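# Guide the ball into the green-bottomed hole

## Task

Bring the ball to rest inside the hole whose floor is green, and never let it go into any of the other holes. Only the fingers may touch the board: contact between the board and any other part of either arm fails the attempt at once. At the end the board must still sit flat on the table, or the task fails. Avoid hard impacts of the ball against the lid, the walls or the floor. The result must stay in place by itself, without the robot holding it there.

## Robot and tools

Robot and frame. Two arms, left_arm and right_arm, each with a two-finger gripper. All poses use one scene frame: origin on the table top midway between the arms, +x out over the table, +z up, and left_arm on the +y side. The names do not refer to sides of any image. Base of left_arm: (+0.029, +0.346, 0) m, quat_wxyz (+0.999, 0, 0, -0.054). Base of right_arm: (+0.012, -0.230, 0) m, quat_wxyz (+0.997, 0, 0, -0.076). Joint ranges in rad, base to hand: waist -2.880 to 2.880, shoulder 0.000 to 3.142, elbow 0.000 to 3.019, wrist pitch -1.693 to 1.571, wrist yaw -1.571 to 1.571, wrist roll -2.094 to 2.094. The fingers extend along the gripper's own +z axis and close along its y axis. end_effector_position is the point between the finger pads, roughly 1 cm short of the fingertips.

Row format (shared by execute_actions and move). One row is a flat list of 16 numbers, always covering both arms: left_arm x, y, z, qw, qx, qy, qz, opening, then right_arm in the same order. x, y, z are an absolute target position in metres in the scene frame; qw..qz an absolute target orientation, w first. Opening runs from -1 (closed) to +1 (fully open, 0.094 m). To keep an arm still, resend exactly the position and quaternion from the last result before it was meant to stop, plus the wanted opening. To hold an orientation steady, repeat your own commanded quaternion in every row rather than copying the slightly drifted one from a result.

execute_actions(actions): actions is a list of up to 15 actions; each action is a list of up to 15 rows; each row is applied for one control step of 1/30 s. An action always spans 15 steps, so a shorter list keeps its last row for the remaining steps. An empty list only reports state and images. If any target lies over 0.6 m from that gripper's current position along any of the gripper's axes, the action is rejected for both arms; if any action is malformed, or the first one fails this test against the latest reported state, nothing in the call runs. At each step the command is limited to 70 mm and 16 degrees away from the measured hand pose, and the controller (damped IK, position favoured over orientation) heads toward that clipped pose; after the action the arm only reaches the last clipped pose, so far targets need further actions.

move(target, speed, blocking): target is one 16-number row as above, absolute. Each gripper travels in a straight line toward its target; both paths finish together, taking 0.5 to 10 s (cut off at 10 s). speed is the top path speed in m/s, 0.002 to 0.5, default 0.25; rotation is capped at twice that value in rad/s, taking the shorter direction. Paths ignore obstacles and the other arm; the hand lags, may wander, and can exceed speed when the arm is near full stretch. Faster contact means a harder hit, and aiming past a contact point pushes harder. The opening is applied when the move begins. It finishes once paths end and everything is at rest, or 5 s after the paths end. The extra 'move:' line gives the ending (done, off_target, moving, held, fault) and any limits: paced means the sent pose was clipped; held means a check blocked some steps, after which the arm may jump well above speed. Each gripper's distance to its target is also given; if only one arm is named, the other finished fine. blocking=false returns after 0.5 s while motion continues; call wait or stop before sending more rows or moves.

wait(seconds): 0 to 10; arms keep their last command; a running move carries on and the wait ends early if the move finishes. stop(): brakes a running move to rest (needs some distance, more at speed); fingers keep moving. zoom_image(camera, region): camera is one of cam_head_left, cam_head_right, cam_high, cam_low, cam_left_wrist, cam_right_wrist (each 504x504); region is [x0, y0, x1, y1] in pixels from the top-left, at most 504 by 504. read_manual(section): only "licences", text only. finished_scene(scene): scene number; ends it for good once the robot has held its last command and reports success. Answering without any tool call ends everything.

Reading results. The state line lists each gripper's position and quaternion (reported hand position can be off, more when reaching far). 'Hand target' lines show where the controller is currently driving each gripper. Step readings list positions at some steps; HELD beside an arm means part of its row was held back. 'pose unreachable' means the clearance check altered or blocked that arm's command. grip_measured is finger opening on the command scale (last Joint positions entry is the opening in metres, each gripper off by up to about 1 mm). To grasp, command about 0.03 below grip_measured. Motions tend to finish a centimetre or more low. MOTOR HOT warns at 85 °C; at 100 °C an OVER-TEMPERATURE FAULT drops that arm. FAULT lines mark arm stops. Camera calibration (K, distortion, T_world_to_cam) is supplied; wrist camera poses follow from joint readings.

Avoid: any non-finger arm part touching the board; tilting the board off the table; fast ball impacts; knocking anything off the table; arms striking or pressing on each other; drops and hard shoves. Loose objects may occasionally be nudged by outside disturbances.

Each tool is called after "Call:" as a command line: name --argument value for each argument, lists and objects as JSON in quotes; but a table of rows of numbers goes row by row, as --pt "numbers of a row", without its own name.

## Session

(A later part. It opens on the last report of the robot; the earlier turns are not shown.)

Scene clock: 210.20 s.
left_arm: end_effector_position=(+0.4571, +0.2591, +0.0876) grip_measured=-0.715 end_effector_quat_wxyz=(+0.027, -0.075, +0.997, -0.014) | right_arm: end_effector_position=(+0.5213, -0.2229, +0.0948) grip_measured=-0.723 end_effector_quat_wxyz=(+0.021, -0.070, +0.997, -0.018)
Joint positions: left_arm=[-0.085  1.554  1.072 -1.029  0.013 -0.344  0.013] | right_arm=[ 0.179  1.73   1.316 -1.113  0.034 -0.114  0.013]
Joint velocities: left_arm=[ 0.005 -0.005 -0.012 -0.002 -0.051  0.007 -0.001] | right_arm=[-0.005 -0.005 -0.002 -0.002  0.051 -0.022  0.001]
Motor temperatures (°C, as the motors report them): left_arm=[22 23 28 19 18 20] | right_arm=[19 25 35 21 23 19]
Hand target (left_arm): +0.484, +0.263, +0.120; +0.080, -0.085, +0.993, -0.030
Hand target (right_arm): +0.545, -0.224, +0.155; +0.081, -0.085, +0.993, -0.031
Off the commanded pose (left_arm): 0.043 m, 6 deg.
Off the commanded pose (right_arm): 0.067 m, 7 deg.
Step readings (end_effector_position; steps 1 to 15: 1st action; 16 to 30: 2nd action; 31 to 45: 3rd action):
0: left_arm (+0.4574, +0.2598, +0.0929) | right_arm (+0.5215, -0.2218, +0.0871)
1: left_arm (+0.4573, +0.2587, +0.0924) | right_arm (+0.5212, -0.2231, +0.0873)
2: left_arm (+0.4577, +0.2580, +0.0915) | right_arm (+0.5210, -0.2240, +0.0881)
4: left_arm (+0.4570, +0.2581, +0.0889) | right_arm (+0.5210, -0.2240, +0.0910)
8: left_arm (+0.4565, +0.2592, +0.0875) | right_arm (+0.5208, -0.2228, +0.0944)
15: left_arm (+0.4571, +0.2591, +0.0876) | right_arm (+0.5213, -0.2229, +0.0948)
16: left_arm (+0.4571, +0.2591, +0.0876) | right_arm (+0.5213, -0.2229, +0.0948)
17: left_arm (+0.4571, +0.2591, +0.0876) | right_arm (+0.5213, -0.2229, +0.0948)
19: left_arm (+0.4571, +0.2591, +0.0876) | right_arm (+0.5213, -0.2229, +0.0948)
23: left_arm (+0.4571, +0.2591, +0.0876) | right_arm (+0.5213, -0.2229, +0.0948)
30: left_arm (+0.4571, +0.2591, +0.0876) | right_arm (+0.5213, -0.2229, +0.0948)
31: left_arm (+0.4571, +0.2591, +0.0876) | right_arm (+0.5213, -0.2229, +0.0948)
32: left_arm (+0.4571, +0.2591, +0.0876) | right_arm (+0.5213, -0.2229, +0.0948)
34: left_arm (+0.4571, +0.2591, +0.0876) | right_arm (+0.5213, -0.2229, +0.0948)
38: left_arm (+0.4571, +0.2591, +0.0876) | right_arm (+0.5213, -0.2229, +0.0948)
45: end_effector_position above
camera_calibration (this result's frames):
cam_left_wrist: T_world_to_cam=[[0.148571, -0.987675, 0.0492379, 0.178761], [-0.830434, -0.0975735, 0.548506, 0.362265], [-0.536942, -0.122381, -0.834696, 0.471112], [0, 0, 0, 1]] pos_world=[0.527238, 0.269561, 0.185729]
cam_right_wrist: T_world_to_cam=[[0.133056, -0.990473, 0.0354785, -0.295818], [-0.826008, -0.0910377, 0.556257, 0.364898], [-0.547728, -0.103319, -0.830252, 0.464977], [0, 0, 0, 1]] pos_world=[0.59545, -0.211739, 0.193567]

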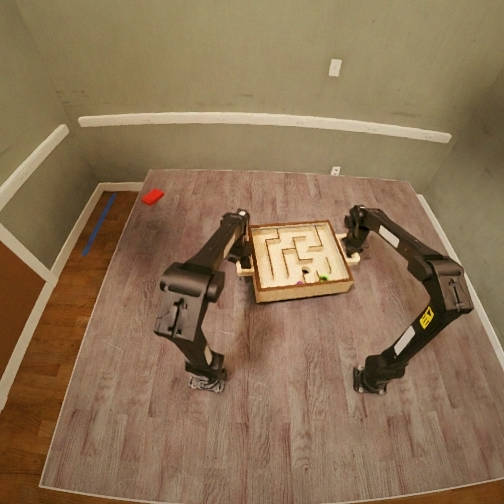

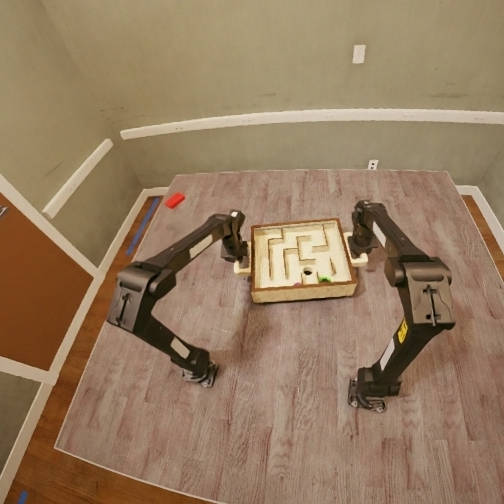

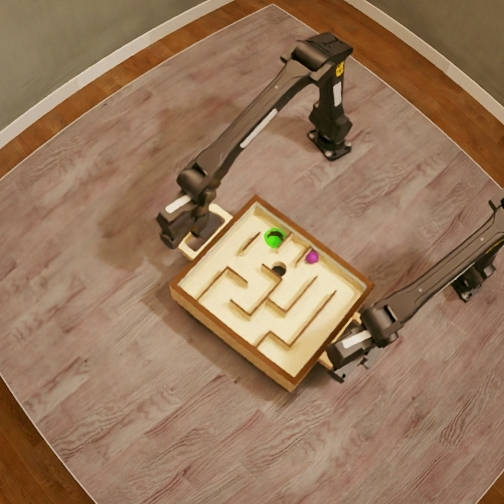

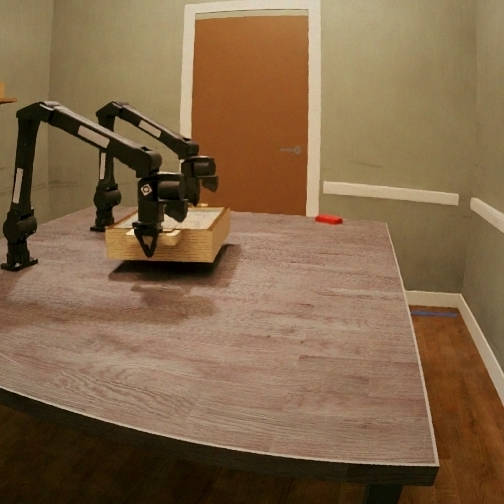

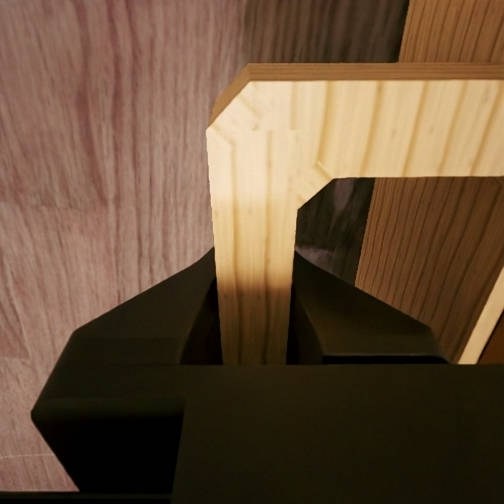

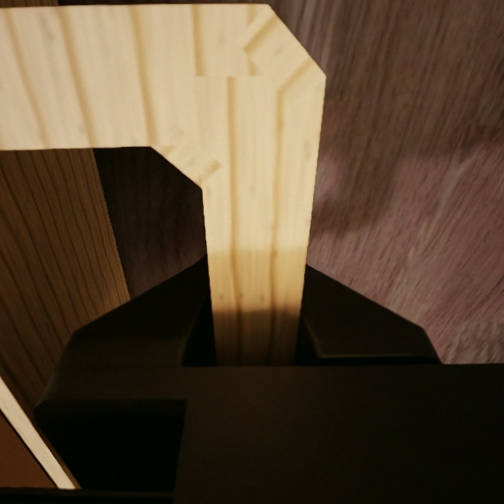

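Call:
execute_actions --actions '[[[0.485,0.263,0.118,0.08,-0.085,0.99,-0.05,-0.85,0.55,-0.224,0.163,0.08,-0.085,0.99,-0.05,-0.85]],[[0.485,0.263,0.118,0.08,-0.085,0.99,-0.05,-0.85,0.55,-0.224,0.163,0.08,-0.085,0.99,-0.05,-0.85]],[[0.485,0.263,0.118,0.08,-0.085,0.99,-0.05,-0.85,0.55,-0.224,0.163,0.08,-0.085,0.99,-0.05,-0.85]],[[0.485,0.263,0.135,0.08,-0.085,0.99,0,-0.85,0.55,-0.224,0.135,0.08,-0.085,0.99,0,-0.85]],[[0.485,0.263,0.135,0.08,-0.085,0.99,0,-0.85,0.55,-0.224,0.135,0.08,-0.085,0.99,0,-0.85]]]'

Call:
zoom_image --camera "cam_high" --region '[150,190,370,410]'

Scene clock: 220.60 s.
left_arm: end_effector_position=(+0.4533, +0.2654, +0.0842) grip_measured=-0.715 end_effector_quat_wxyz=(+0.026, -0.083, +0.996, +0.004) | right_arm: end_effector_position=(+0.5259, -0.2155, +0.1038) grip_measured=-0.723 end_effector_quat_wxyz=(+0.031, -0.077, +0.997, +0.002)
Joint positions: left_arm=[-0.086  1.554  1.062 -1.031 -0.021 -0.359  0.013] | right_arm=[ 0.179  1.722  1.331 -1.118 -0.008 -0.127  0.013]
Joint velocities: left_arm=[ 0.005  0.005 -0.012  0.002  0.007 -0.007  0.   ] | right_arm=[-0.015 -0.005 -0.007  0.017  0.022 -0.022  0.   ]
Motor temperatures (°C, as the motors report them): left_arm=[22 23 28 19 18 20] | right_arm=[19 25 36 21 23 19]
Hand target (left_arm): +0.483, +0.263, +0.134; +0.081, -0.085, +0.993, -0.000
Hand target (right_arm): +0.548, -0.224, +0.136; +0.080, -0.086, +0.993, -0.001
Off the commanded pose (left_arm): 0.060 m, 6 deg.
Off the commanded pose (right_arm): 0.040 m, 6 deg.
Step readings (end_effector_position; steps 1 to 15: 1st action; 16 to 30: 2nd action; 31 to 45: 3rd action; 46 to 60: 4th action; 61 to 75: 5th action):
0: left_arm (+0.4571, +0.2591, +0.0876) | right_arm (+0.5213, -0.2229, +0.0948)
1: left_arm (+0.4570, +0.2578, +0.0874) | right_arm (+0.5212, -0.2244, +0.0954)
2: left_arm (+0.4572, +0.2570, +0.0867) | right_arm (+0.5207, -0.2255, +0.0962)
4: left_arm (+0.4562, +0.2576, +0.0844) | right_arm (+0.5207, -0.2244, +0.0995)
8: left_arm (+0.4566, +0.2603, +0.0834) | right_arm (+0.5214, -0.2218, +0.1039)
15: left_arm (+0.4572, +0.2605, +0.0835) | right_arm (+0.5218, -0.2216, +0.1043)
16: left_arm (+0.4572, +0.2605, +0.0835) | right_arm (+0.5218, -0.2216, +0.1043)
17: left_arm (+0.4572, +0.2605, +0.0835) | right_arm (+0.5218, -0.2216, +0.1043)
19: left_arm (+0.4572, +0.2605, +0.0835) | right_arm (+0.5218, -0.2216, +0.1043)
23: left_arm (+0.4572, +0.2605, +0.0835) | right_arm (+0.5218, -0.2216, +0.1043)
30: left_arm (+0.4572, +0.2605, +0.0835) | right_arm (+0.5218, -0.2216, +0.1043)
31: left_arm (+0.4572, +0.2605, +0.0835) | right_arm (+0.5218, -0.2216, +0.1043)
32: left_arm (+0.4572, +0.2605, +0.0835) | right_arm (+0.5218, -0.2216, +0.1043)
34: left_arm (+0.4572, +0.2605, +0.0835) | right_arm (+0.5218, -0.2216, +0.1043)
38: left_arm (+0.4572, +0.2605, +0.0835) | right_arm (+0.5218, -0.2216, +0.1043)
45: left_arm (+0.4572, +0.2605, +0.0835) | right_arm (+0.5218, -0.2216, +0.1043)
46: left_arm (+0.4567, +0.2642, +0.0832) | right_arm (+0.5223, -0.2177, +0.1041)
47: left_arm (+0.4552, +0.2677, +0.0831) | right_arm (+0.5237, -0.2139, +0.1040)
49: left_arm (+0.4538, +0.2683, +0.0837) | right_arm (+0.5257, -0.2127, +0.1038)
53: left_arm (+0.4535, +0.2663, +0.0842) | right_arm (+0.5258, -0.2146, +0.1038)
60: left_arm (+0.4533, +0.2654, +0.0842) | right_arm (+0.5259, -0.2155, +0.1038)
61: left_arm (+0.4533, +0.2654, +0.0842) | right_arm (+0.5259, -0.2155, +0.1038)
62: left_arm (+0.4533, +0.2654, +0.0842) | right_arm (+0.5259, -0.2155, +0.1038)
64: left_arm (+0.4533, +0.2654, +0.0842) | right_arm (+0.5259, -0.2155, +0.1038)
68: left_arm (+0.4533, +0.2654, +0.0842) | right_arm (+0.5259, -0.2155, +0.1038)
75: end_effector_position above
camera_calibration (this result's frames):
cam_left_wrist: T_world_to_cam=[[0.164097, -0.986355, 0.0132726, 0.181339], [-0.8257, -0.129983, 0.548929, 0.368049], [-0.539714, -0.101037, -0.835763, 0.462797], [0, 0, 0, 1]] pos_world=[0.523918, 0.273464, 0.182349]
cam_right_wrist: T_world_to_cam=[[0.148198, -0.988952, -0.00342128, -0.293075], [-0.833412, -0.126751, 0.537921, 0.362503], [-0.532411, -0.0768673, -0.842989, 0.474632], [0, 0, 0, 1]] pos_world=[0.598247, -0.207406, 0.204109]

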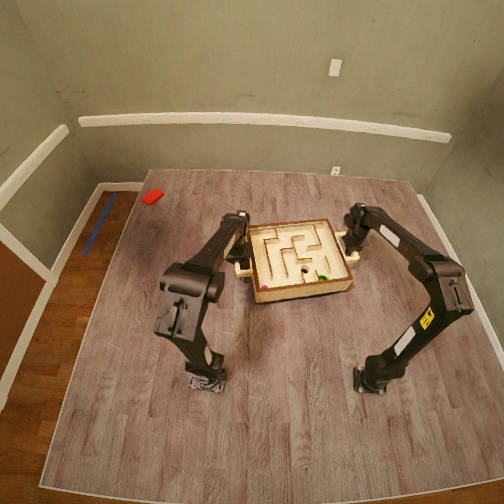

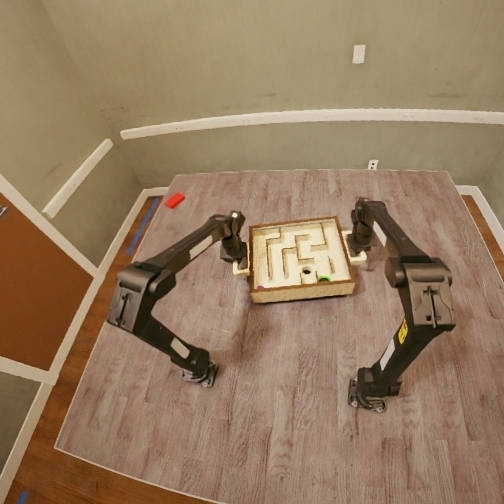

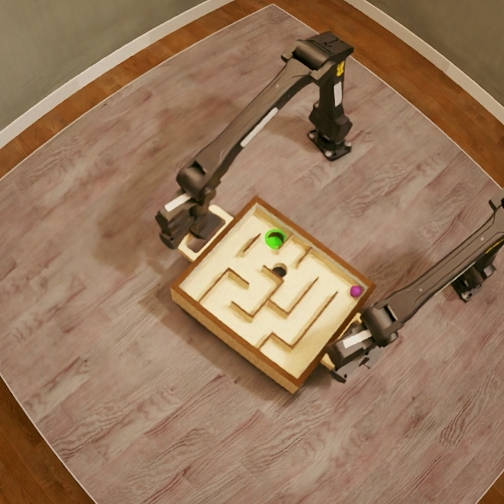

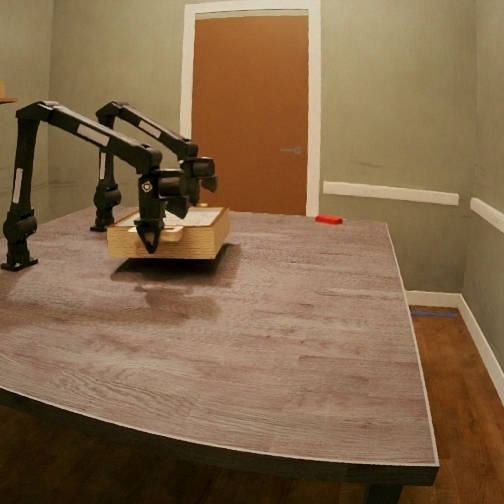

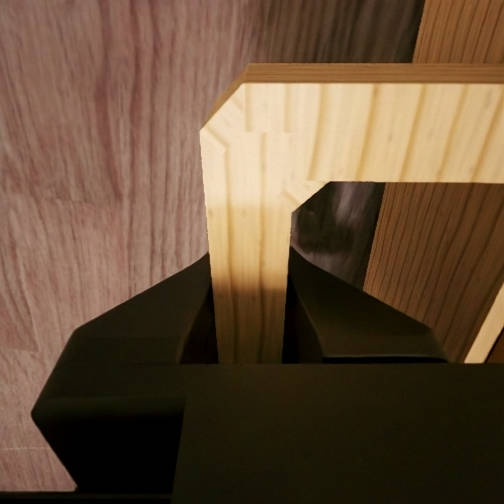

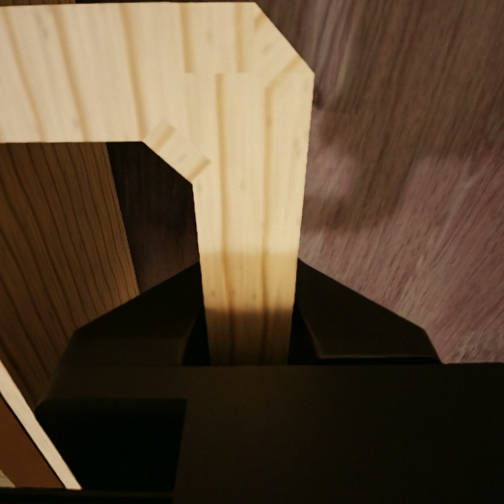

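Region (150, 190, 370, 410) of cam_high's 504x504 image, scaled by 2.291, with more detail than that image has.

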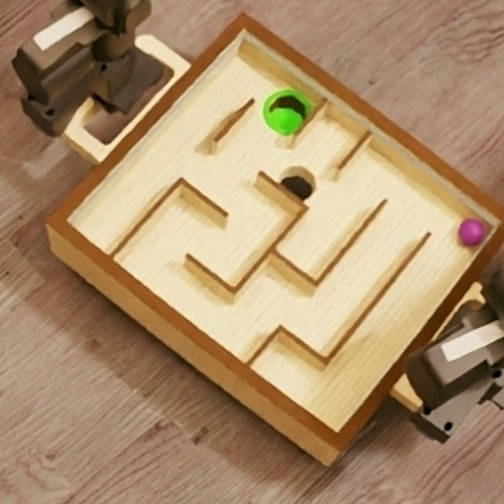

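Call:
execute_actions --actions '[[[0.485,0.263,0.15,0.08,-0.085,0.99,0.045,-0.85,0.55,-0.224,0.11,0.08,-0.085,0.99,0.045,-0.85]],[[0.485,0.263,0.15,0.08,-0.085,0.99,0.045,-0.85,0.55,-0.224,0.11,0.08,-0.085,0.99,0.045,-0.85]],[[0.485,0.263,0.12,0.08,-0.085,0.99,-0.03,-0.85,0.55,-0.224,0.155,0.08,-0.085,0.99,-0.03,-0.85]],[[0.485,0.263,0.12,0.03,-0.085,0.99,-0.03,-0.85,0.55,-0.224,0.155,0.03,-0.085,0.99,-0.03,-0.85]],[[0.485,0.263,0.12,0.03,-0.085,0.99,-0.03,-0.85,0.55,-0.224,0.155,0.03,-0.085,0.99,-0.03,-0.85]]]'

Call:
zoom_image --camera "cam_high" --region '[150,190,370,410]'

Scene clock: 231.30 s.
left_arm: end_effector_position=(+0.4500, +0.2581, +0.0823) grip_measured=-0.713 end_effector_quat_wxyz=(-0.014, -0.079, +0.996, -0.025) | right_arm: end_effector_position=(+0.5178, -0.2232, +0.1145) grip_measured=-0.722 end_effector_quat_wxyz=(-0.013, -0.074, +0.997, -0.026)
Joint positions: left_arm=[-0.074  1.588  1.097 -1.093  0.055 -0.34   0.013] | right_arm=[ 0.185  1.743  1.39  -1.243  0.053 -0.113  0.013]
Joint velocities: left_arm=[ 0.005 -0.005  0.007  0.012 -0.022 -0.007 -0.   ] | right_arm=[-0.024 -0.015  0.012  0.022  0.037 -0.022 -0.001]
Motor temperatures (°C, as the motors report them): left_arm=[22 23 29 19 19 20] | right_arm=[19 25 35 21 23 19]
Hand target (left_arm): +0.483, +0.264, +0.120; +0.031, -0.085, +0.995, -0.030
Hand target (right_arm): +0.546, -0.224, +0.156; +0.031, -0.086, +0.995, -0.031
Off the commanded pose (left_arm): 0.052 m, 5 deg.
Off the commanded pose (right_arm): 0.052 m, 5 deg.
Step readings (end_effector_position; steps 1 to 15: 1st action; 16 to 30: 2nd action; 31 to 45: 3rd action; 46 to 60: 4th action; 61 to 75: 5th action):
0: left_arm (+0.4533, +0.2654, +0.0842) | right_arm (+0.5259, -0.2155, +0.1038)
1: left_arm (+0.4534, +0.2686, +0.0856) | right_arm (+0.5263, -0.2121, +0.1025)
2: left_arm (+0.4522, +0.2715, +0.0880) | right_arm (+0.5281, -0.2087, +0.1011)
4: left_arm (+0.4545, +0.2703, +0.0968) | right_arm (+0.5289, -0.2099, +0.0930)
8: left_arm (+0.4574, +0.2644, +0.1040) | right_arm (+0.5307, -0.2150, +0.0840)
15: left_arm (+0.4560, +0.2642, +0.1040) | right_arm (+0.5308, -0.2150, +0.0841)
16: left_arm (+0.4560, +0.2642, +0.1040) | right_arm (+0.5308, -0.2150, +0.0841)
17: left_arm (+0.4560, +0.2642, +0.1040) | right_arm (+0.5308, -0.2150, +0.0841)
19: left_arm (+0.4560, +0.2642, +0.1040) | right_arm (+0.5308, -0.2150, +0.0841)
23: left_arm (+0.4560, +0.2642, +0.1040) | right_arm (+0.5308, -0.2150, +0.0841)
30: left_arm (+0.4560, +0.2642, +0.1040) | right_arm (+0.5308, -0.2150, +0.0841)
31: left_arm (+0.4566, +0.2590, +0.1025) | right_arm (+0.5296, -0.2208, +0.0834)
32: left_arm (+0.4587, +0.2537, +0.1005) | right_arm (+0.5274, -0.2272, +0.0838)
34: left_arm (+0.4583, +0.2540, +0.0927) | right_arm (+0.5238, -0.2276, +0.0881)
38: left_arm (+0.4543, +0.2591, +0.0848) | right_arm (+0.5198, -0.2230, +0.0941)
45: left_arm (+0.4555, +0.2601, +0.0848) | right_arm (+0.5196, -0.2221, +0.0941)
46: left_arm (+0.4536, +0.2597, +0.0843) | right_arm (+0.5188, -0.2225, +0.0964)
47: left_arm (+0.4514, +0.2592, +0.0842) | right_arm (+0.5169, -0.2228, +0.0995)
49: left_arm (+0.4475, +0.2586, +0.0815) | right_arm (+0.5154, -0.2228, +0.1080)
53: left_arm (+0.4482, +0.2581, +0.0800) | right_arm (+0.5169, -0.2230, +0.1159)
60: left_arm (+0.4501, +0.2581, +0.0823) | right_arm (+0.5178, -0.2232, +0.1154)
61: left_arm (+0.4500, +0.2581, +0.0823) | right_arm (+0.5178, -0.2232, +0.1152)
62: left_arm (+0.4500, +0.2581, +0.0823) | right_arm (+0.5178, -0.2232, +0.1148)
64: left_arm (+0.4500, +0.2581, +0.0823) | right_arm (+0.5178, -0.2232, +0.1146)
68: left_arm (+0.4500, +0.2581, +0.0823) | right_arm (+0.5178, -0.2232, +0.1145)
75: end_effector_position above
camera_calibration (this result's frames):
cam_left_wrist: T_world_to_cam=[[0.158888, -0.985226, 0.0639044, 0.172554], [-0.783808, -0.0865179, 0.614947, 0.329852], [-0.600333, -0.147796, -0.785975, 0.493875], [0, 0, 0, 1]] pos_world=[0.527614, 0.271536, 0.174305]
cam_right_wrist: T_world_to_cam=[[0.141368, -0.988821, 0.0474053, -0.301697], [-0.785507, -0.0828996, 0.613276, 0.325408], [-0.60249, -0.123935, -0.788445, 0.498299], [0, 0, 0, 1]] pos_world=[0.598481, -0.209591, 0.207619]

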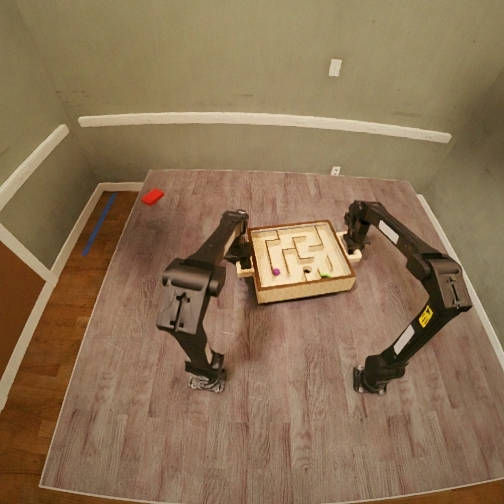

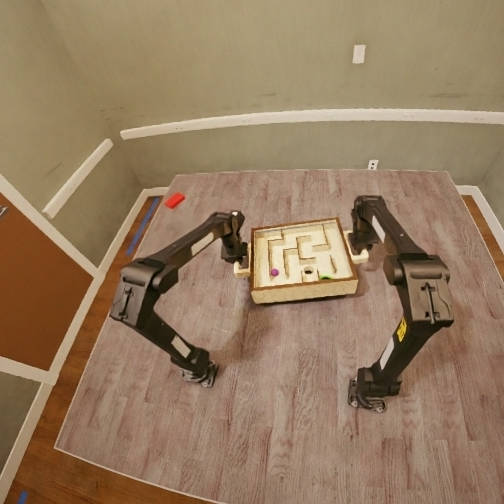

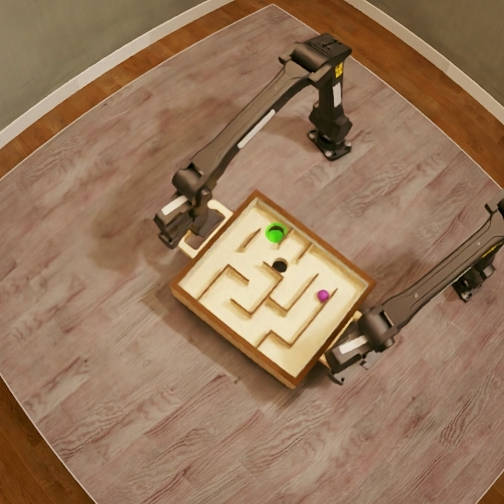

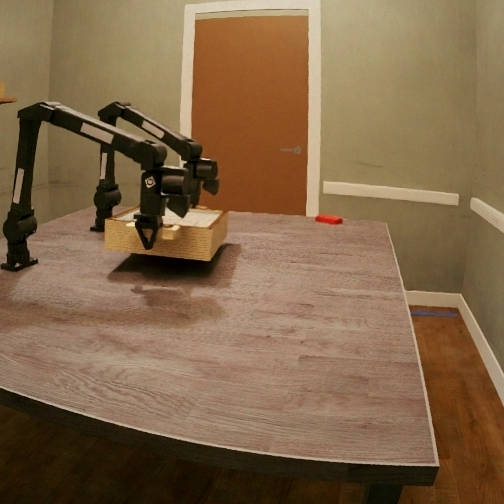

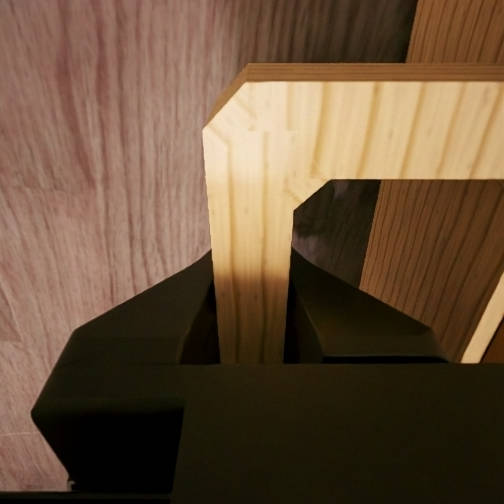

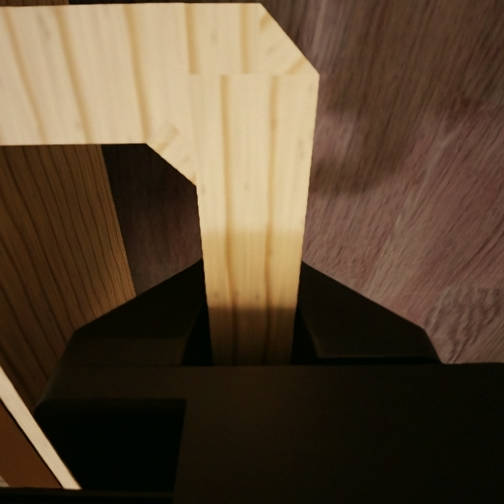

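Region (150, 190, 370, 410) of cam_high's 504x504 image, scaled by 2.291, with more detail than that image has.

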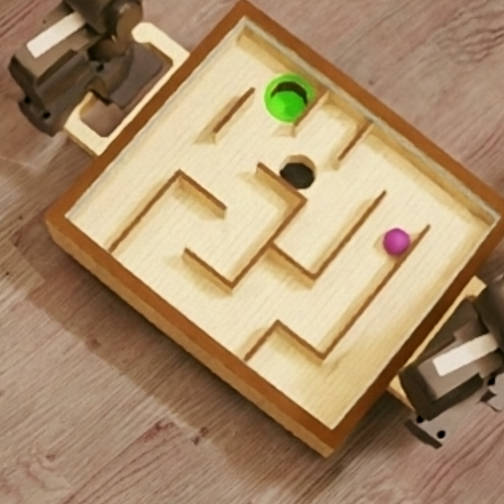

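Call:
move --target '[0.485,0.263,0.148,0.035,-0.085,0.99,0.035,-0.85,0.55,-0.224,0.115,0.035,-0.085,0.99,0.035,-0.85]' --speed 0.05

Call:
wait --seconds 1.5

Call:
zoom_image --camera "cam_high" --region '[150,190,370,410]'

Scene clock: 238.00 s.
left_arm: end_effector_position=(+0.4572, +0.2649, +0.1009) grip_measured=-0.713 end_effector_quat_wxyz=(-0.016, -0.077, +0.996, +0.037) | right_arm: end_effector_position=(+0.5232, -0.2161, +0.0860) grip_measured=-0.722 end_effector_quat_wxyz=(-0.011, -0.072, +0.997, +0.035)
Joint positions: left_arm=[-0.101  1.601  1.167 -1.187 -0.061 -0.365  0.013] | right_arm=[ 0.158  1.785  1.368 -1.179 -0.069 -0.139  0.013]
Joint velocities: left_arm=[-0.005  0.005  0.002 -0.007  0.051 -0.007 -0.   ] | right_arm=[-0.015 -0.015 -0.002  0.002  0.095 -0.066  0.001]
Motor temperatures (°C, as the motors report them): left_arm=[22 23 29 19 19 20] | right_arm=[19 25 36 21 22 19]
Hand target (left_arm): +0.483, +0.264, +0.147; +0.036, -0.086, +0.995, +0.035
Hand target (right_arm): +0.548, -0.224, +0.117; +0.035, -0.086, +0.995, +0.034
Off the commanded pose (left_arm): 0.055 m, 6 deg.
Off the commanded pose (right_arm): 0.040 m, 5 deg.
move: off_target (left_arm, right_arm)
camera_calibration (this result's frames):
cam_left_wrist: T_world_to_cam=[[0.153016, -0.986482, -0.0586461, 0.192345], [-0.776319, -0.156714, 0.610548, 0.340261], [-0.611486, -0.0478953, -0.789805, 0.492845], [0, 0, 0, 1]] pos_world=[0.536087, 0.266674, 0.192786]
cam_right_wrist: T_world_to_cam=[[0.136026, -0.987879, -0.0747828, -0.28052], [-0.784104, -0.15349, 0.60135, 0.332765], [-0.605539, -0.0231618, -0.795478, 0.503951], [0, 0, 0, 1]] pos_world=[0.604243, -0.214371, 0.179796]

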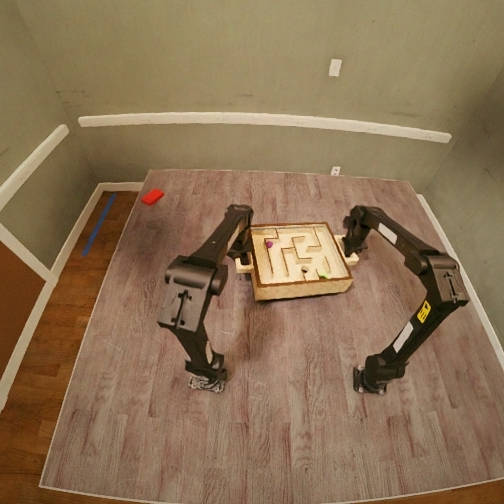

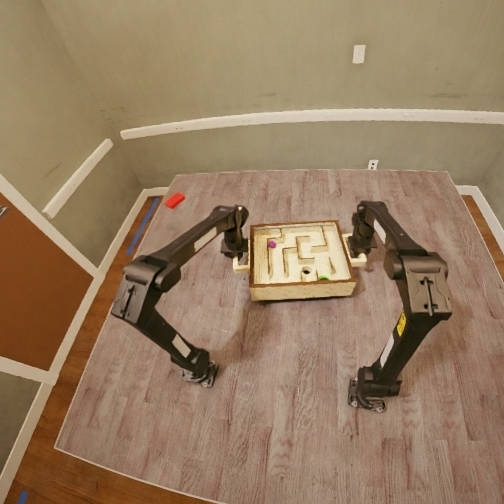

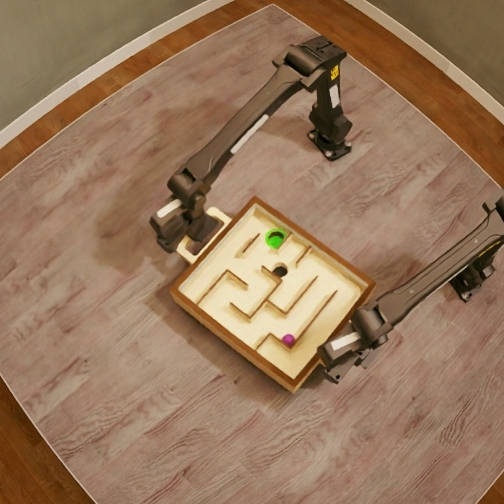

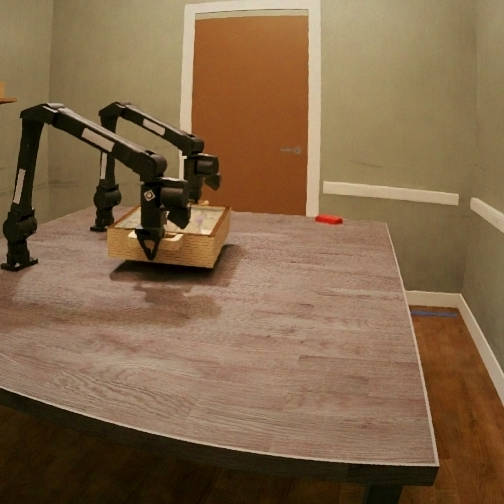

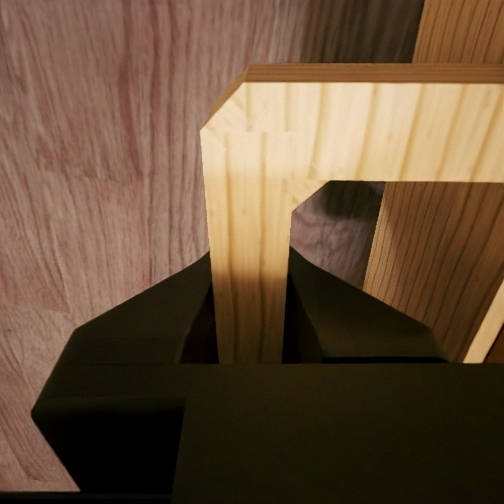

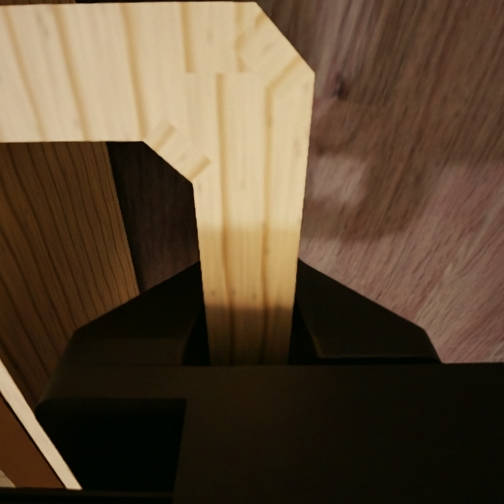

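Scene clock: 239.50 s.
left_arm: end_effector_position=(+0.4571, +0.2649, +0.1009) grip_measured=-0.713 end_effector_quat_wxyz=(-0.016, -0.077, +0.996, +0.037) | right_arm: end_effector_position=(+0.5232, -0.2161, +0.0860) grip_measured=-0.722 end_effector_quat_wxyz=(-0.011, -0.072, +0.997, +0.035)
Joint positions: left_arm=[-0.101  1.601  1.167 -1.187 -0.061 -0.365  0.013] | right_arm=[ 0.158  1.785  1.368 -1.179 -0.069 -0.139  0.013]
Joint velocities: left_arm=[ 0.005 -0.005 -0.002  0.007 -0.037  0.051 -0.001] | right_arm=[-0.005 -0.005 -0.012  0.002  0.007 -0.007 -0.001]
Motor temperatures (°C, as the motors report them): left_arm=[22 23 29 19 19 20] | right_arm=[19 25 35 21 22 19]
Hand target (left_arm): +0.483, +0.264, +0.147; +0.036, -0.086, +0.995, +0.035
Hand target (right_arm): +0.548, -0.224, +0.117; +0.035, -0.086, +0.995, +0.034
Off the commanded pose (left_arm): 0.055 m, 6 deg.
Off the commanded pose (right_arm): 0.040 m, 5 deg.
wait: 1.50 s; at rest by 0.17 s
camera_calibration (this result's frames):
cam_left_wrist: T_world_to_cam=[[0.152994, -0.986477, -0.0587815, 0.192401], [-0.776091, -0.156762, 0.610825, 0.340071], [-0.61178, -0.0478326, -0.78958, 0.49289], [0, 0, 0, 1]] pos_world=[0.53603, 0.266686, 0.192762]
cam_right_wrist: T_world_to_cam=[[0.136404, -0.987826, -0.0747891, -0.280705], [-0.784061, -0.153794, 0.601328, 0.332679], [-0.605509, -0.0233842, -0.795495, 0.503889], [0, 0, 0, 1]] pos_world=[0.60424, -0.214341, 0.179798]

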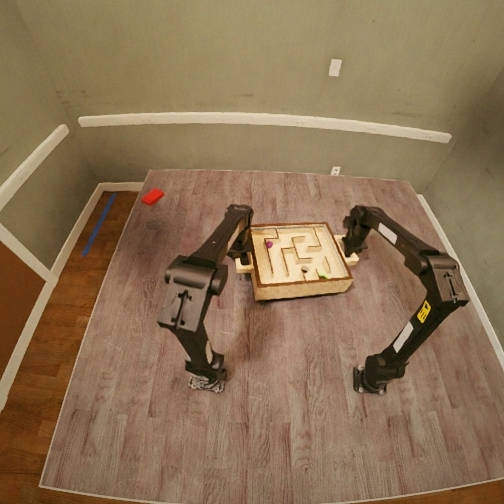

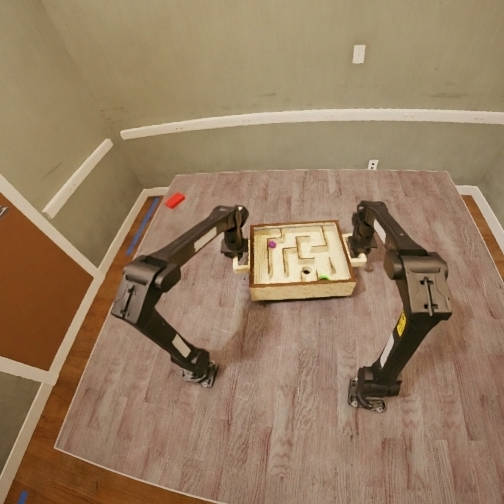

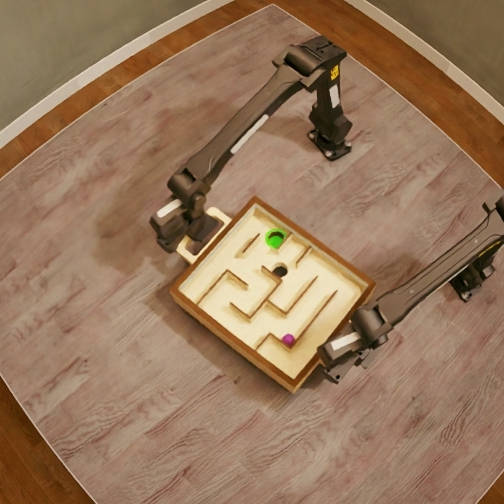

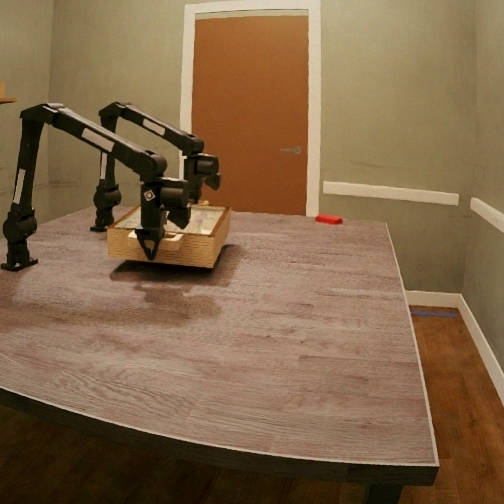

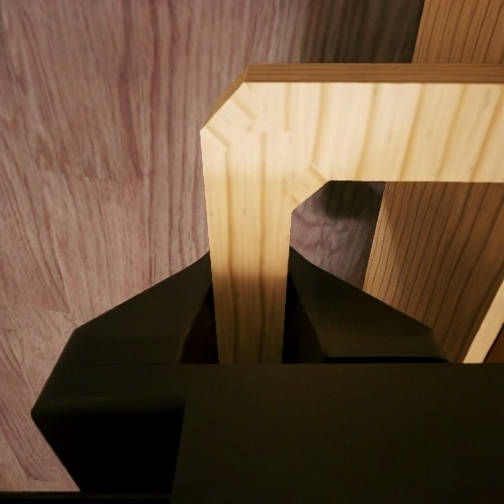

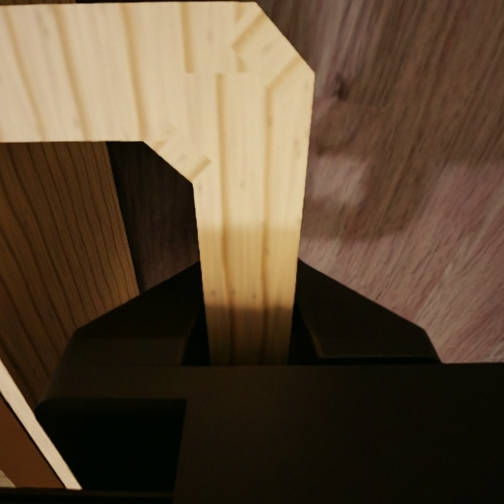

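Region (150, 190, 370, 410) of cam_high's 504x504 image, scaled by 2.291, with more detail than that image has.

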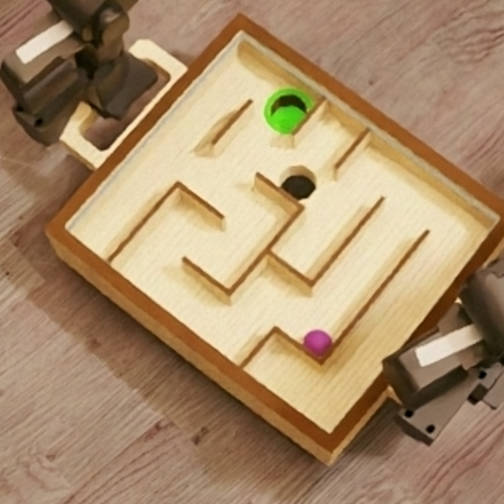

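Call:
move --target '[0.485,0.263,0.162,0.04,-0.085,0.99,0.055,-0.85,0.55,-0.224,0.105,0.04,-0.085,0.99,0.055,-0.85]' --speed 0.05

Call:
execute_actions --actions '[[[0.485,0.263,0.162,0.04,-0.085,0.99,0.055,-0.85,0.55,-0.224,0.105,0.04,-0.085,0.99,0.055,-0.85]],[[0.485,0.263,0.162,0.04,-0.085,0.99,0.055,-0.85,0.55,-0.224,0.105,0.04,-0.085,0.99,0.055,-0.85]]]'

Call:
zoom_image --camera "cam_high" --region '[150,190,370,410]'

Scene clock: 247.83 s.
left_arm: end_effector_position=(+0.4567, +0.2649, +0.1077) grip_measured=-0.713 end_effector_quat_wxyz=(-0.018, -0.076, +0.995, +0.060) | right_arm: end_effector_position=(+0.5214, -0.2143, +0.0691) grip_measured=-0.722 end_effector_quat_wxyz=(-0.013, -0.071, +0.996, +0.057)
Joint positions: left_arm=[-0.118  1.605  1.188 -1.225 -0.103 -0.382  0.013] | right_arm=[ 0.147  1.805  1.345 -1.146 -0.113 -0.15   0.013]
Joint velocities: left_arm=[-0.015  0.005 -0.017 -0.007  0.11  -0.037  0.   ] | right_arm=[-0.015 -0.015 -0.002 -0.017  0.037 -0.022 -0.   ]
Motor temperatures (°C, as the motors report them): left_arm=[22 23 30 19 19 20] | right_arm=[19 25 35 21 22 19]
Hand target (left_arm): +0.482, +0.264, +0.161; +0.040, -0.086, +0.994, +0.055
Hand target (right_arm): +0.547, -0.224, +0.106; +0.040, -0.086, +0.994, +0.054
Off the commanded pose (left_arm): 0.061 m, 7 deg.
Off the commanded pose (right_arm): 0.047 m, 6 deg.
move: off_target (left_arm, right_arm)
camera_calibration (this result's frames):
cam_left_wrist: T_world_to_cam=[[0.149302, -0.983171, -0.105281, 0.198636], [-0.771246, -0.182423, 0.609838, 0.340321], [-0.61878, -0.00985263, -0.785502, 0.490763], [0, 0, 0, 1]] pos_world=[0.536488, 0.262211, 0.198867]
cam_right_wrist: T_world_to_cam=[[0.133925, -0.983818, -0.11902, -0.274741], [-0.779656, -0.178739, 0.600157, 0.334132], [-0.611719, 0.0124186, -0.790977, 0.500006], [0, 0, 0, 1]] pos_world=[0.603166, -0.216782, 0.162262]

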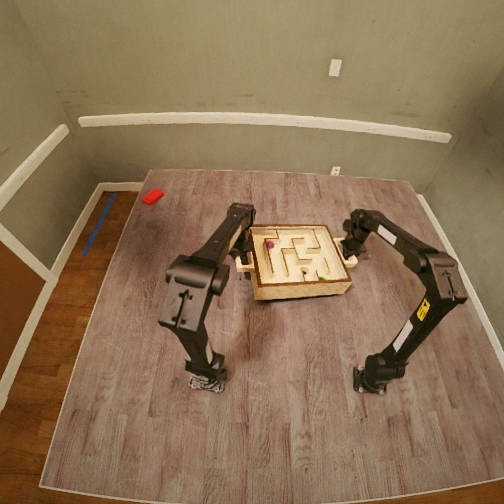

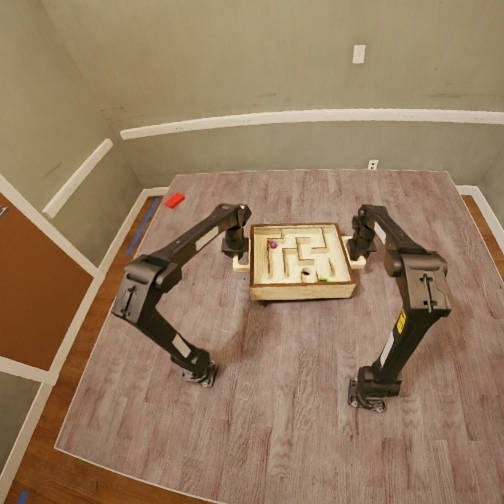

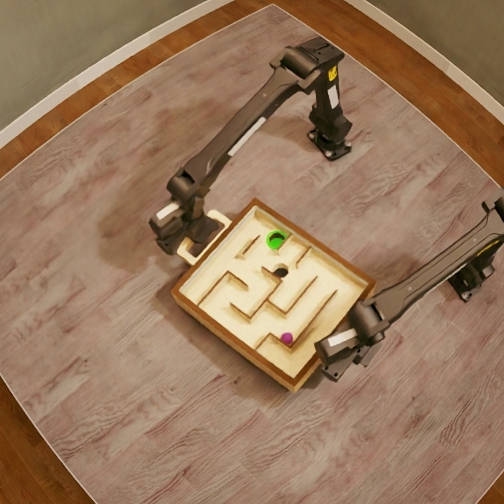

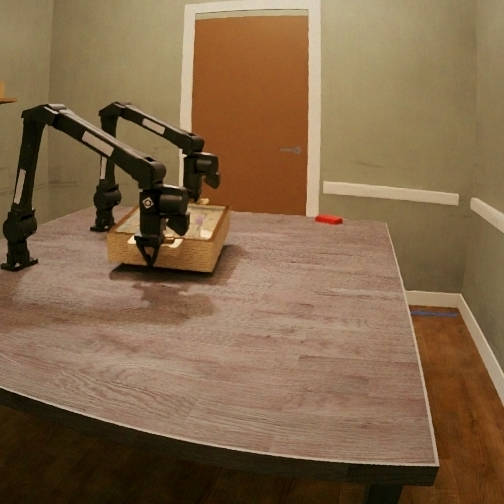

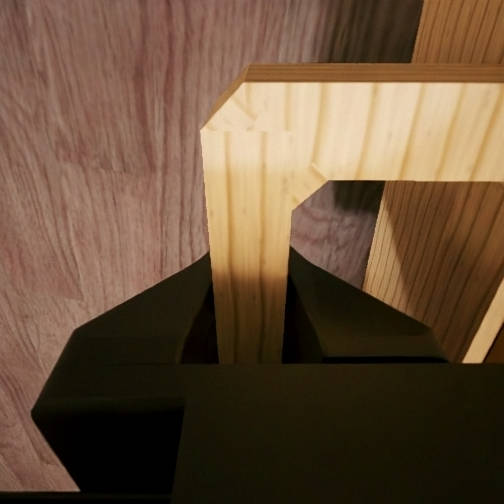

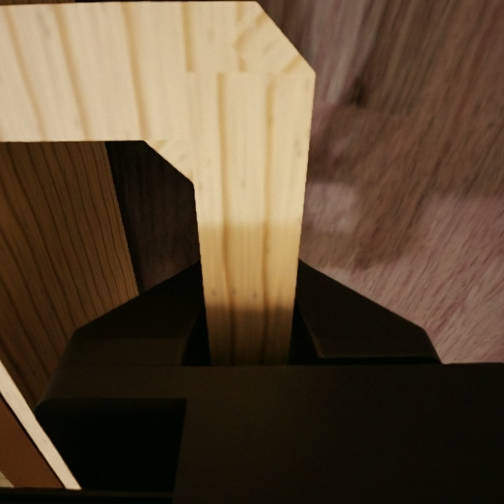

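Scene clock: 248.83 s.
left_arm: end_effector_position=(+0.4567, +0.2647, +0.1077) grip_measured=-0.713 end_effector_quat_wxyz=(-0.018, -0.076, +0.995, +0.060) | right_arm: end_effector_position=(+0.5214, -0.2143, +0.0691) grip_measured=-0.722 end_effector_quat_wxyz=(-0.013, -0.071, +0.996, +0.057)
Joint positions: left_arm=[-0.118  1.605  1.188 -1.225 -0.103 -0.382  0.013] | right_arm=[ 0.147  1.805  1.345 -1.146 -0.113 -0.15   0.013]
Joint velocities: left_arm=[-0.005  0.005 -0.017 -0.007  0.037 -0.051 -0.   ] | right_arm=[-0.015 -0.005  0.012  0.017  0.022  0.007  0.   ]
Motor temperatures (°C, as the motors report them): left_arm=[22 23 30 19 19 20] | right_arm=[19 25 35 21 22 19]
Hand target (left_arm): +0.482, +0.264, +0.161; +0.040, -0.085, +0.994, +0.055
Hand target (right_arm): +0.547, -0.224, +0.106; +0.040, -0.086, +0.994, +0.054
Off the commanded pose (left_arm): 0.061 m, 7 deg.
Off the commanded pose (right_arm): 0.047 m, 6 deg.
Step readings (end_effector_position; steps 1 to 15: 1st action; 16 to 30: 2nd action):
0: left_arm (+0.4567, +0.2649, +0.1077) | right_arm (+0.5214, -0.2143, +0.0691)
1: left_arm (+0.4567, +0.2649, +0.1077) | right_arm (+0.5214, -0.2143, +0.0691)
2: left_arm (+0.4567, +0.2647, +0.1077) | right_arm (+0.5214, -0.2143, +0.0691)
4: left_arm (+0.4567, +0.2647, +0.1077) | right_arm (+0.5214, -0.2143, +0.0691)
8: left_arm (+0.4567, +0.2647, +0.1077) | right_arm (+0.5214, -0.2143, +0.0691)
15: left_arm (+0.4567, +0.2647, +0.1077) | right_arm (+0.5214, -0.2143, +0.0691)
16: left_arm (+0.4567, +0.2647, +0.1077) | right_arm (+0.5214, -0.2143, +0.0691)
17: left_arm (+0.4567, +0.2647, +0.1077) | right_arm (+0.5214, -0.2143, +0.0691)
19: left_arm (+0.4567, +0.2647, +0.1077) | right_arm (+0.5214, -0.2143, +0.0691)
23: left_arm (+0.4567, +0.2647, +0.1077) | right_arm (+0.5214, -0.2143, +0.0691)
30: end_effector_position above
camera_calibration (this result's frames):
cam_left_wrist: T_world_to_cam=[[0.148927, -0.983228, -0.105281, 0.198667], [-0.771315, -0.182129, 0.609838, 0.340221], [-0.618784, -0.00961658, -0.785502, 0.490681], [0, 0, 0, 1]] pos_world=[0.536456, 0.262018, 0.198867]
cam_right_wrist: T_world_to_cam=[[0.133925, -0.983818, -0.11902, -0.274741], [-0.779656, -0.178739, 0.600157, 0.334132], [-0.611719, 0.0124186, -0.790977, 0.500006], [0, 0, 0, 1]] pos_world=[0.603166, -0.216782, 0.162262]

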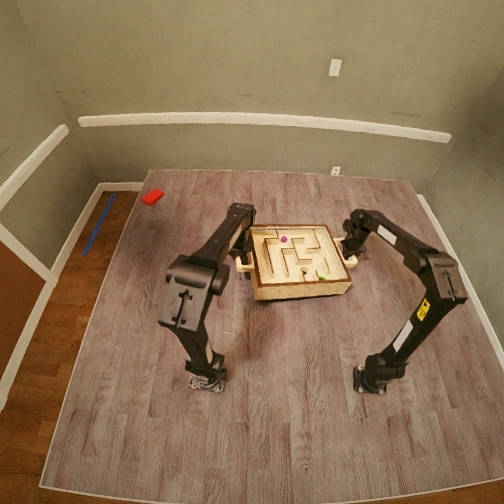

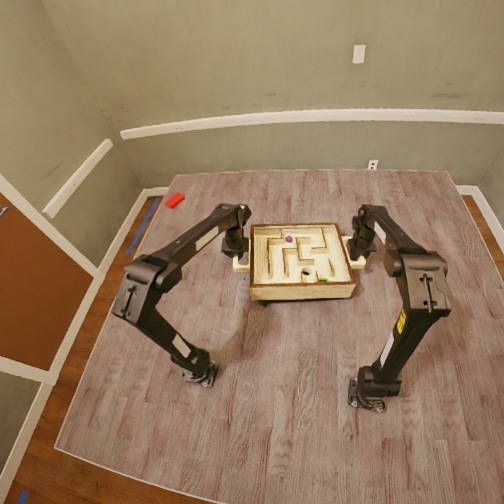

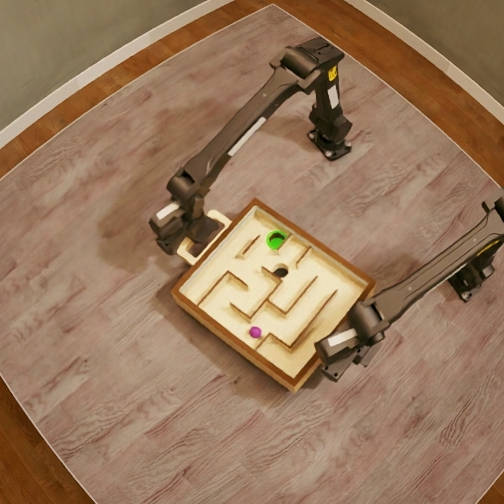

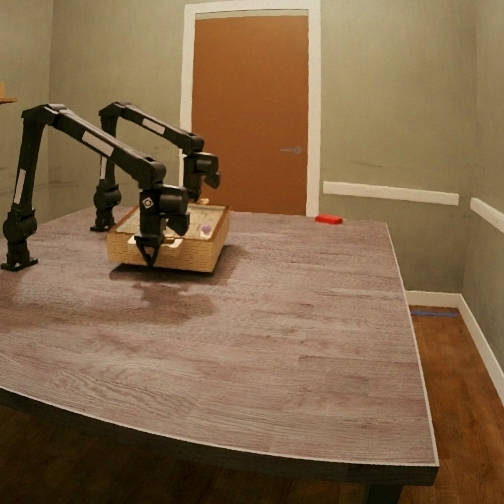

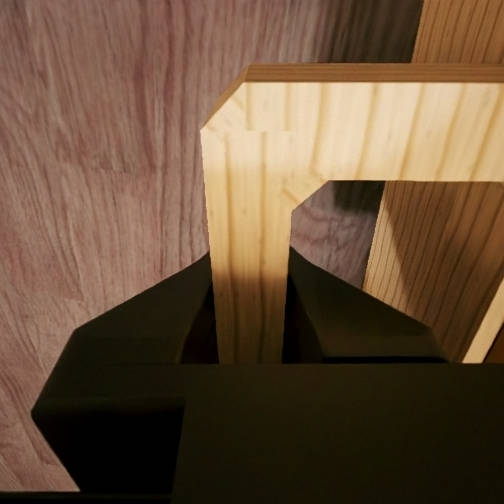

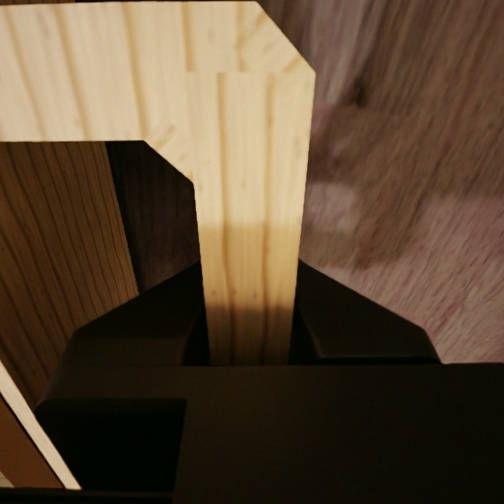

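Region (150, 190, 370, 410) of cam_high's 504x504 image, scaled by 2.291, with more detail than that image has.

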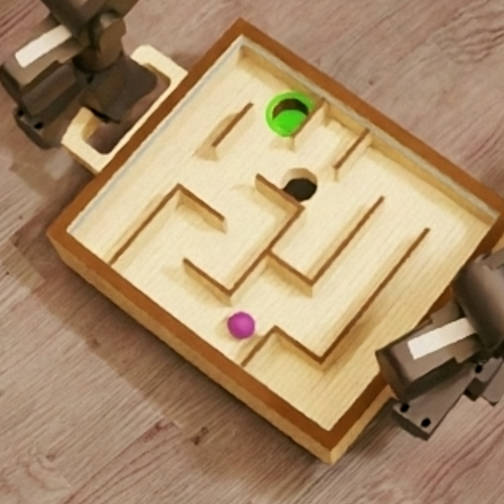

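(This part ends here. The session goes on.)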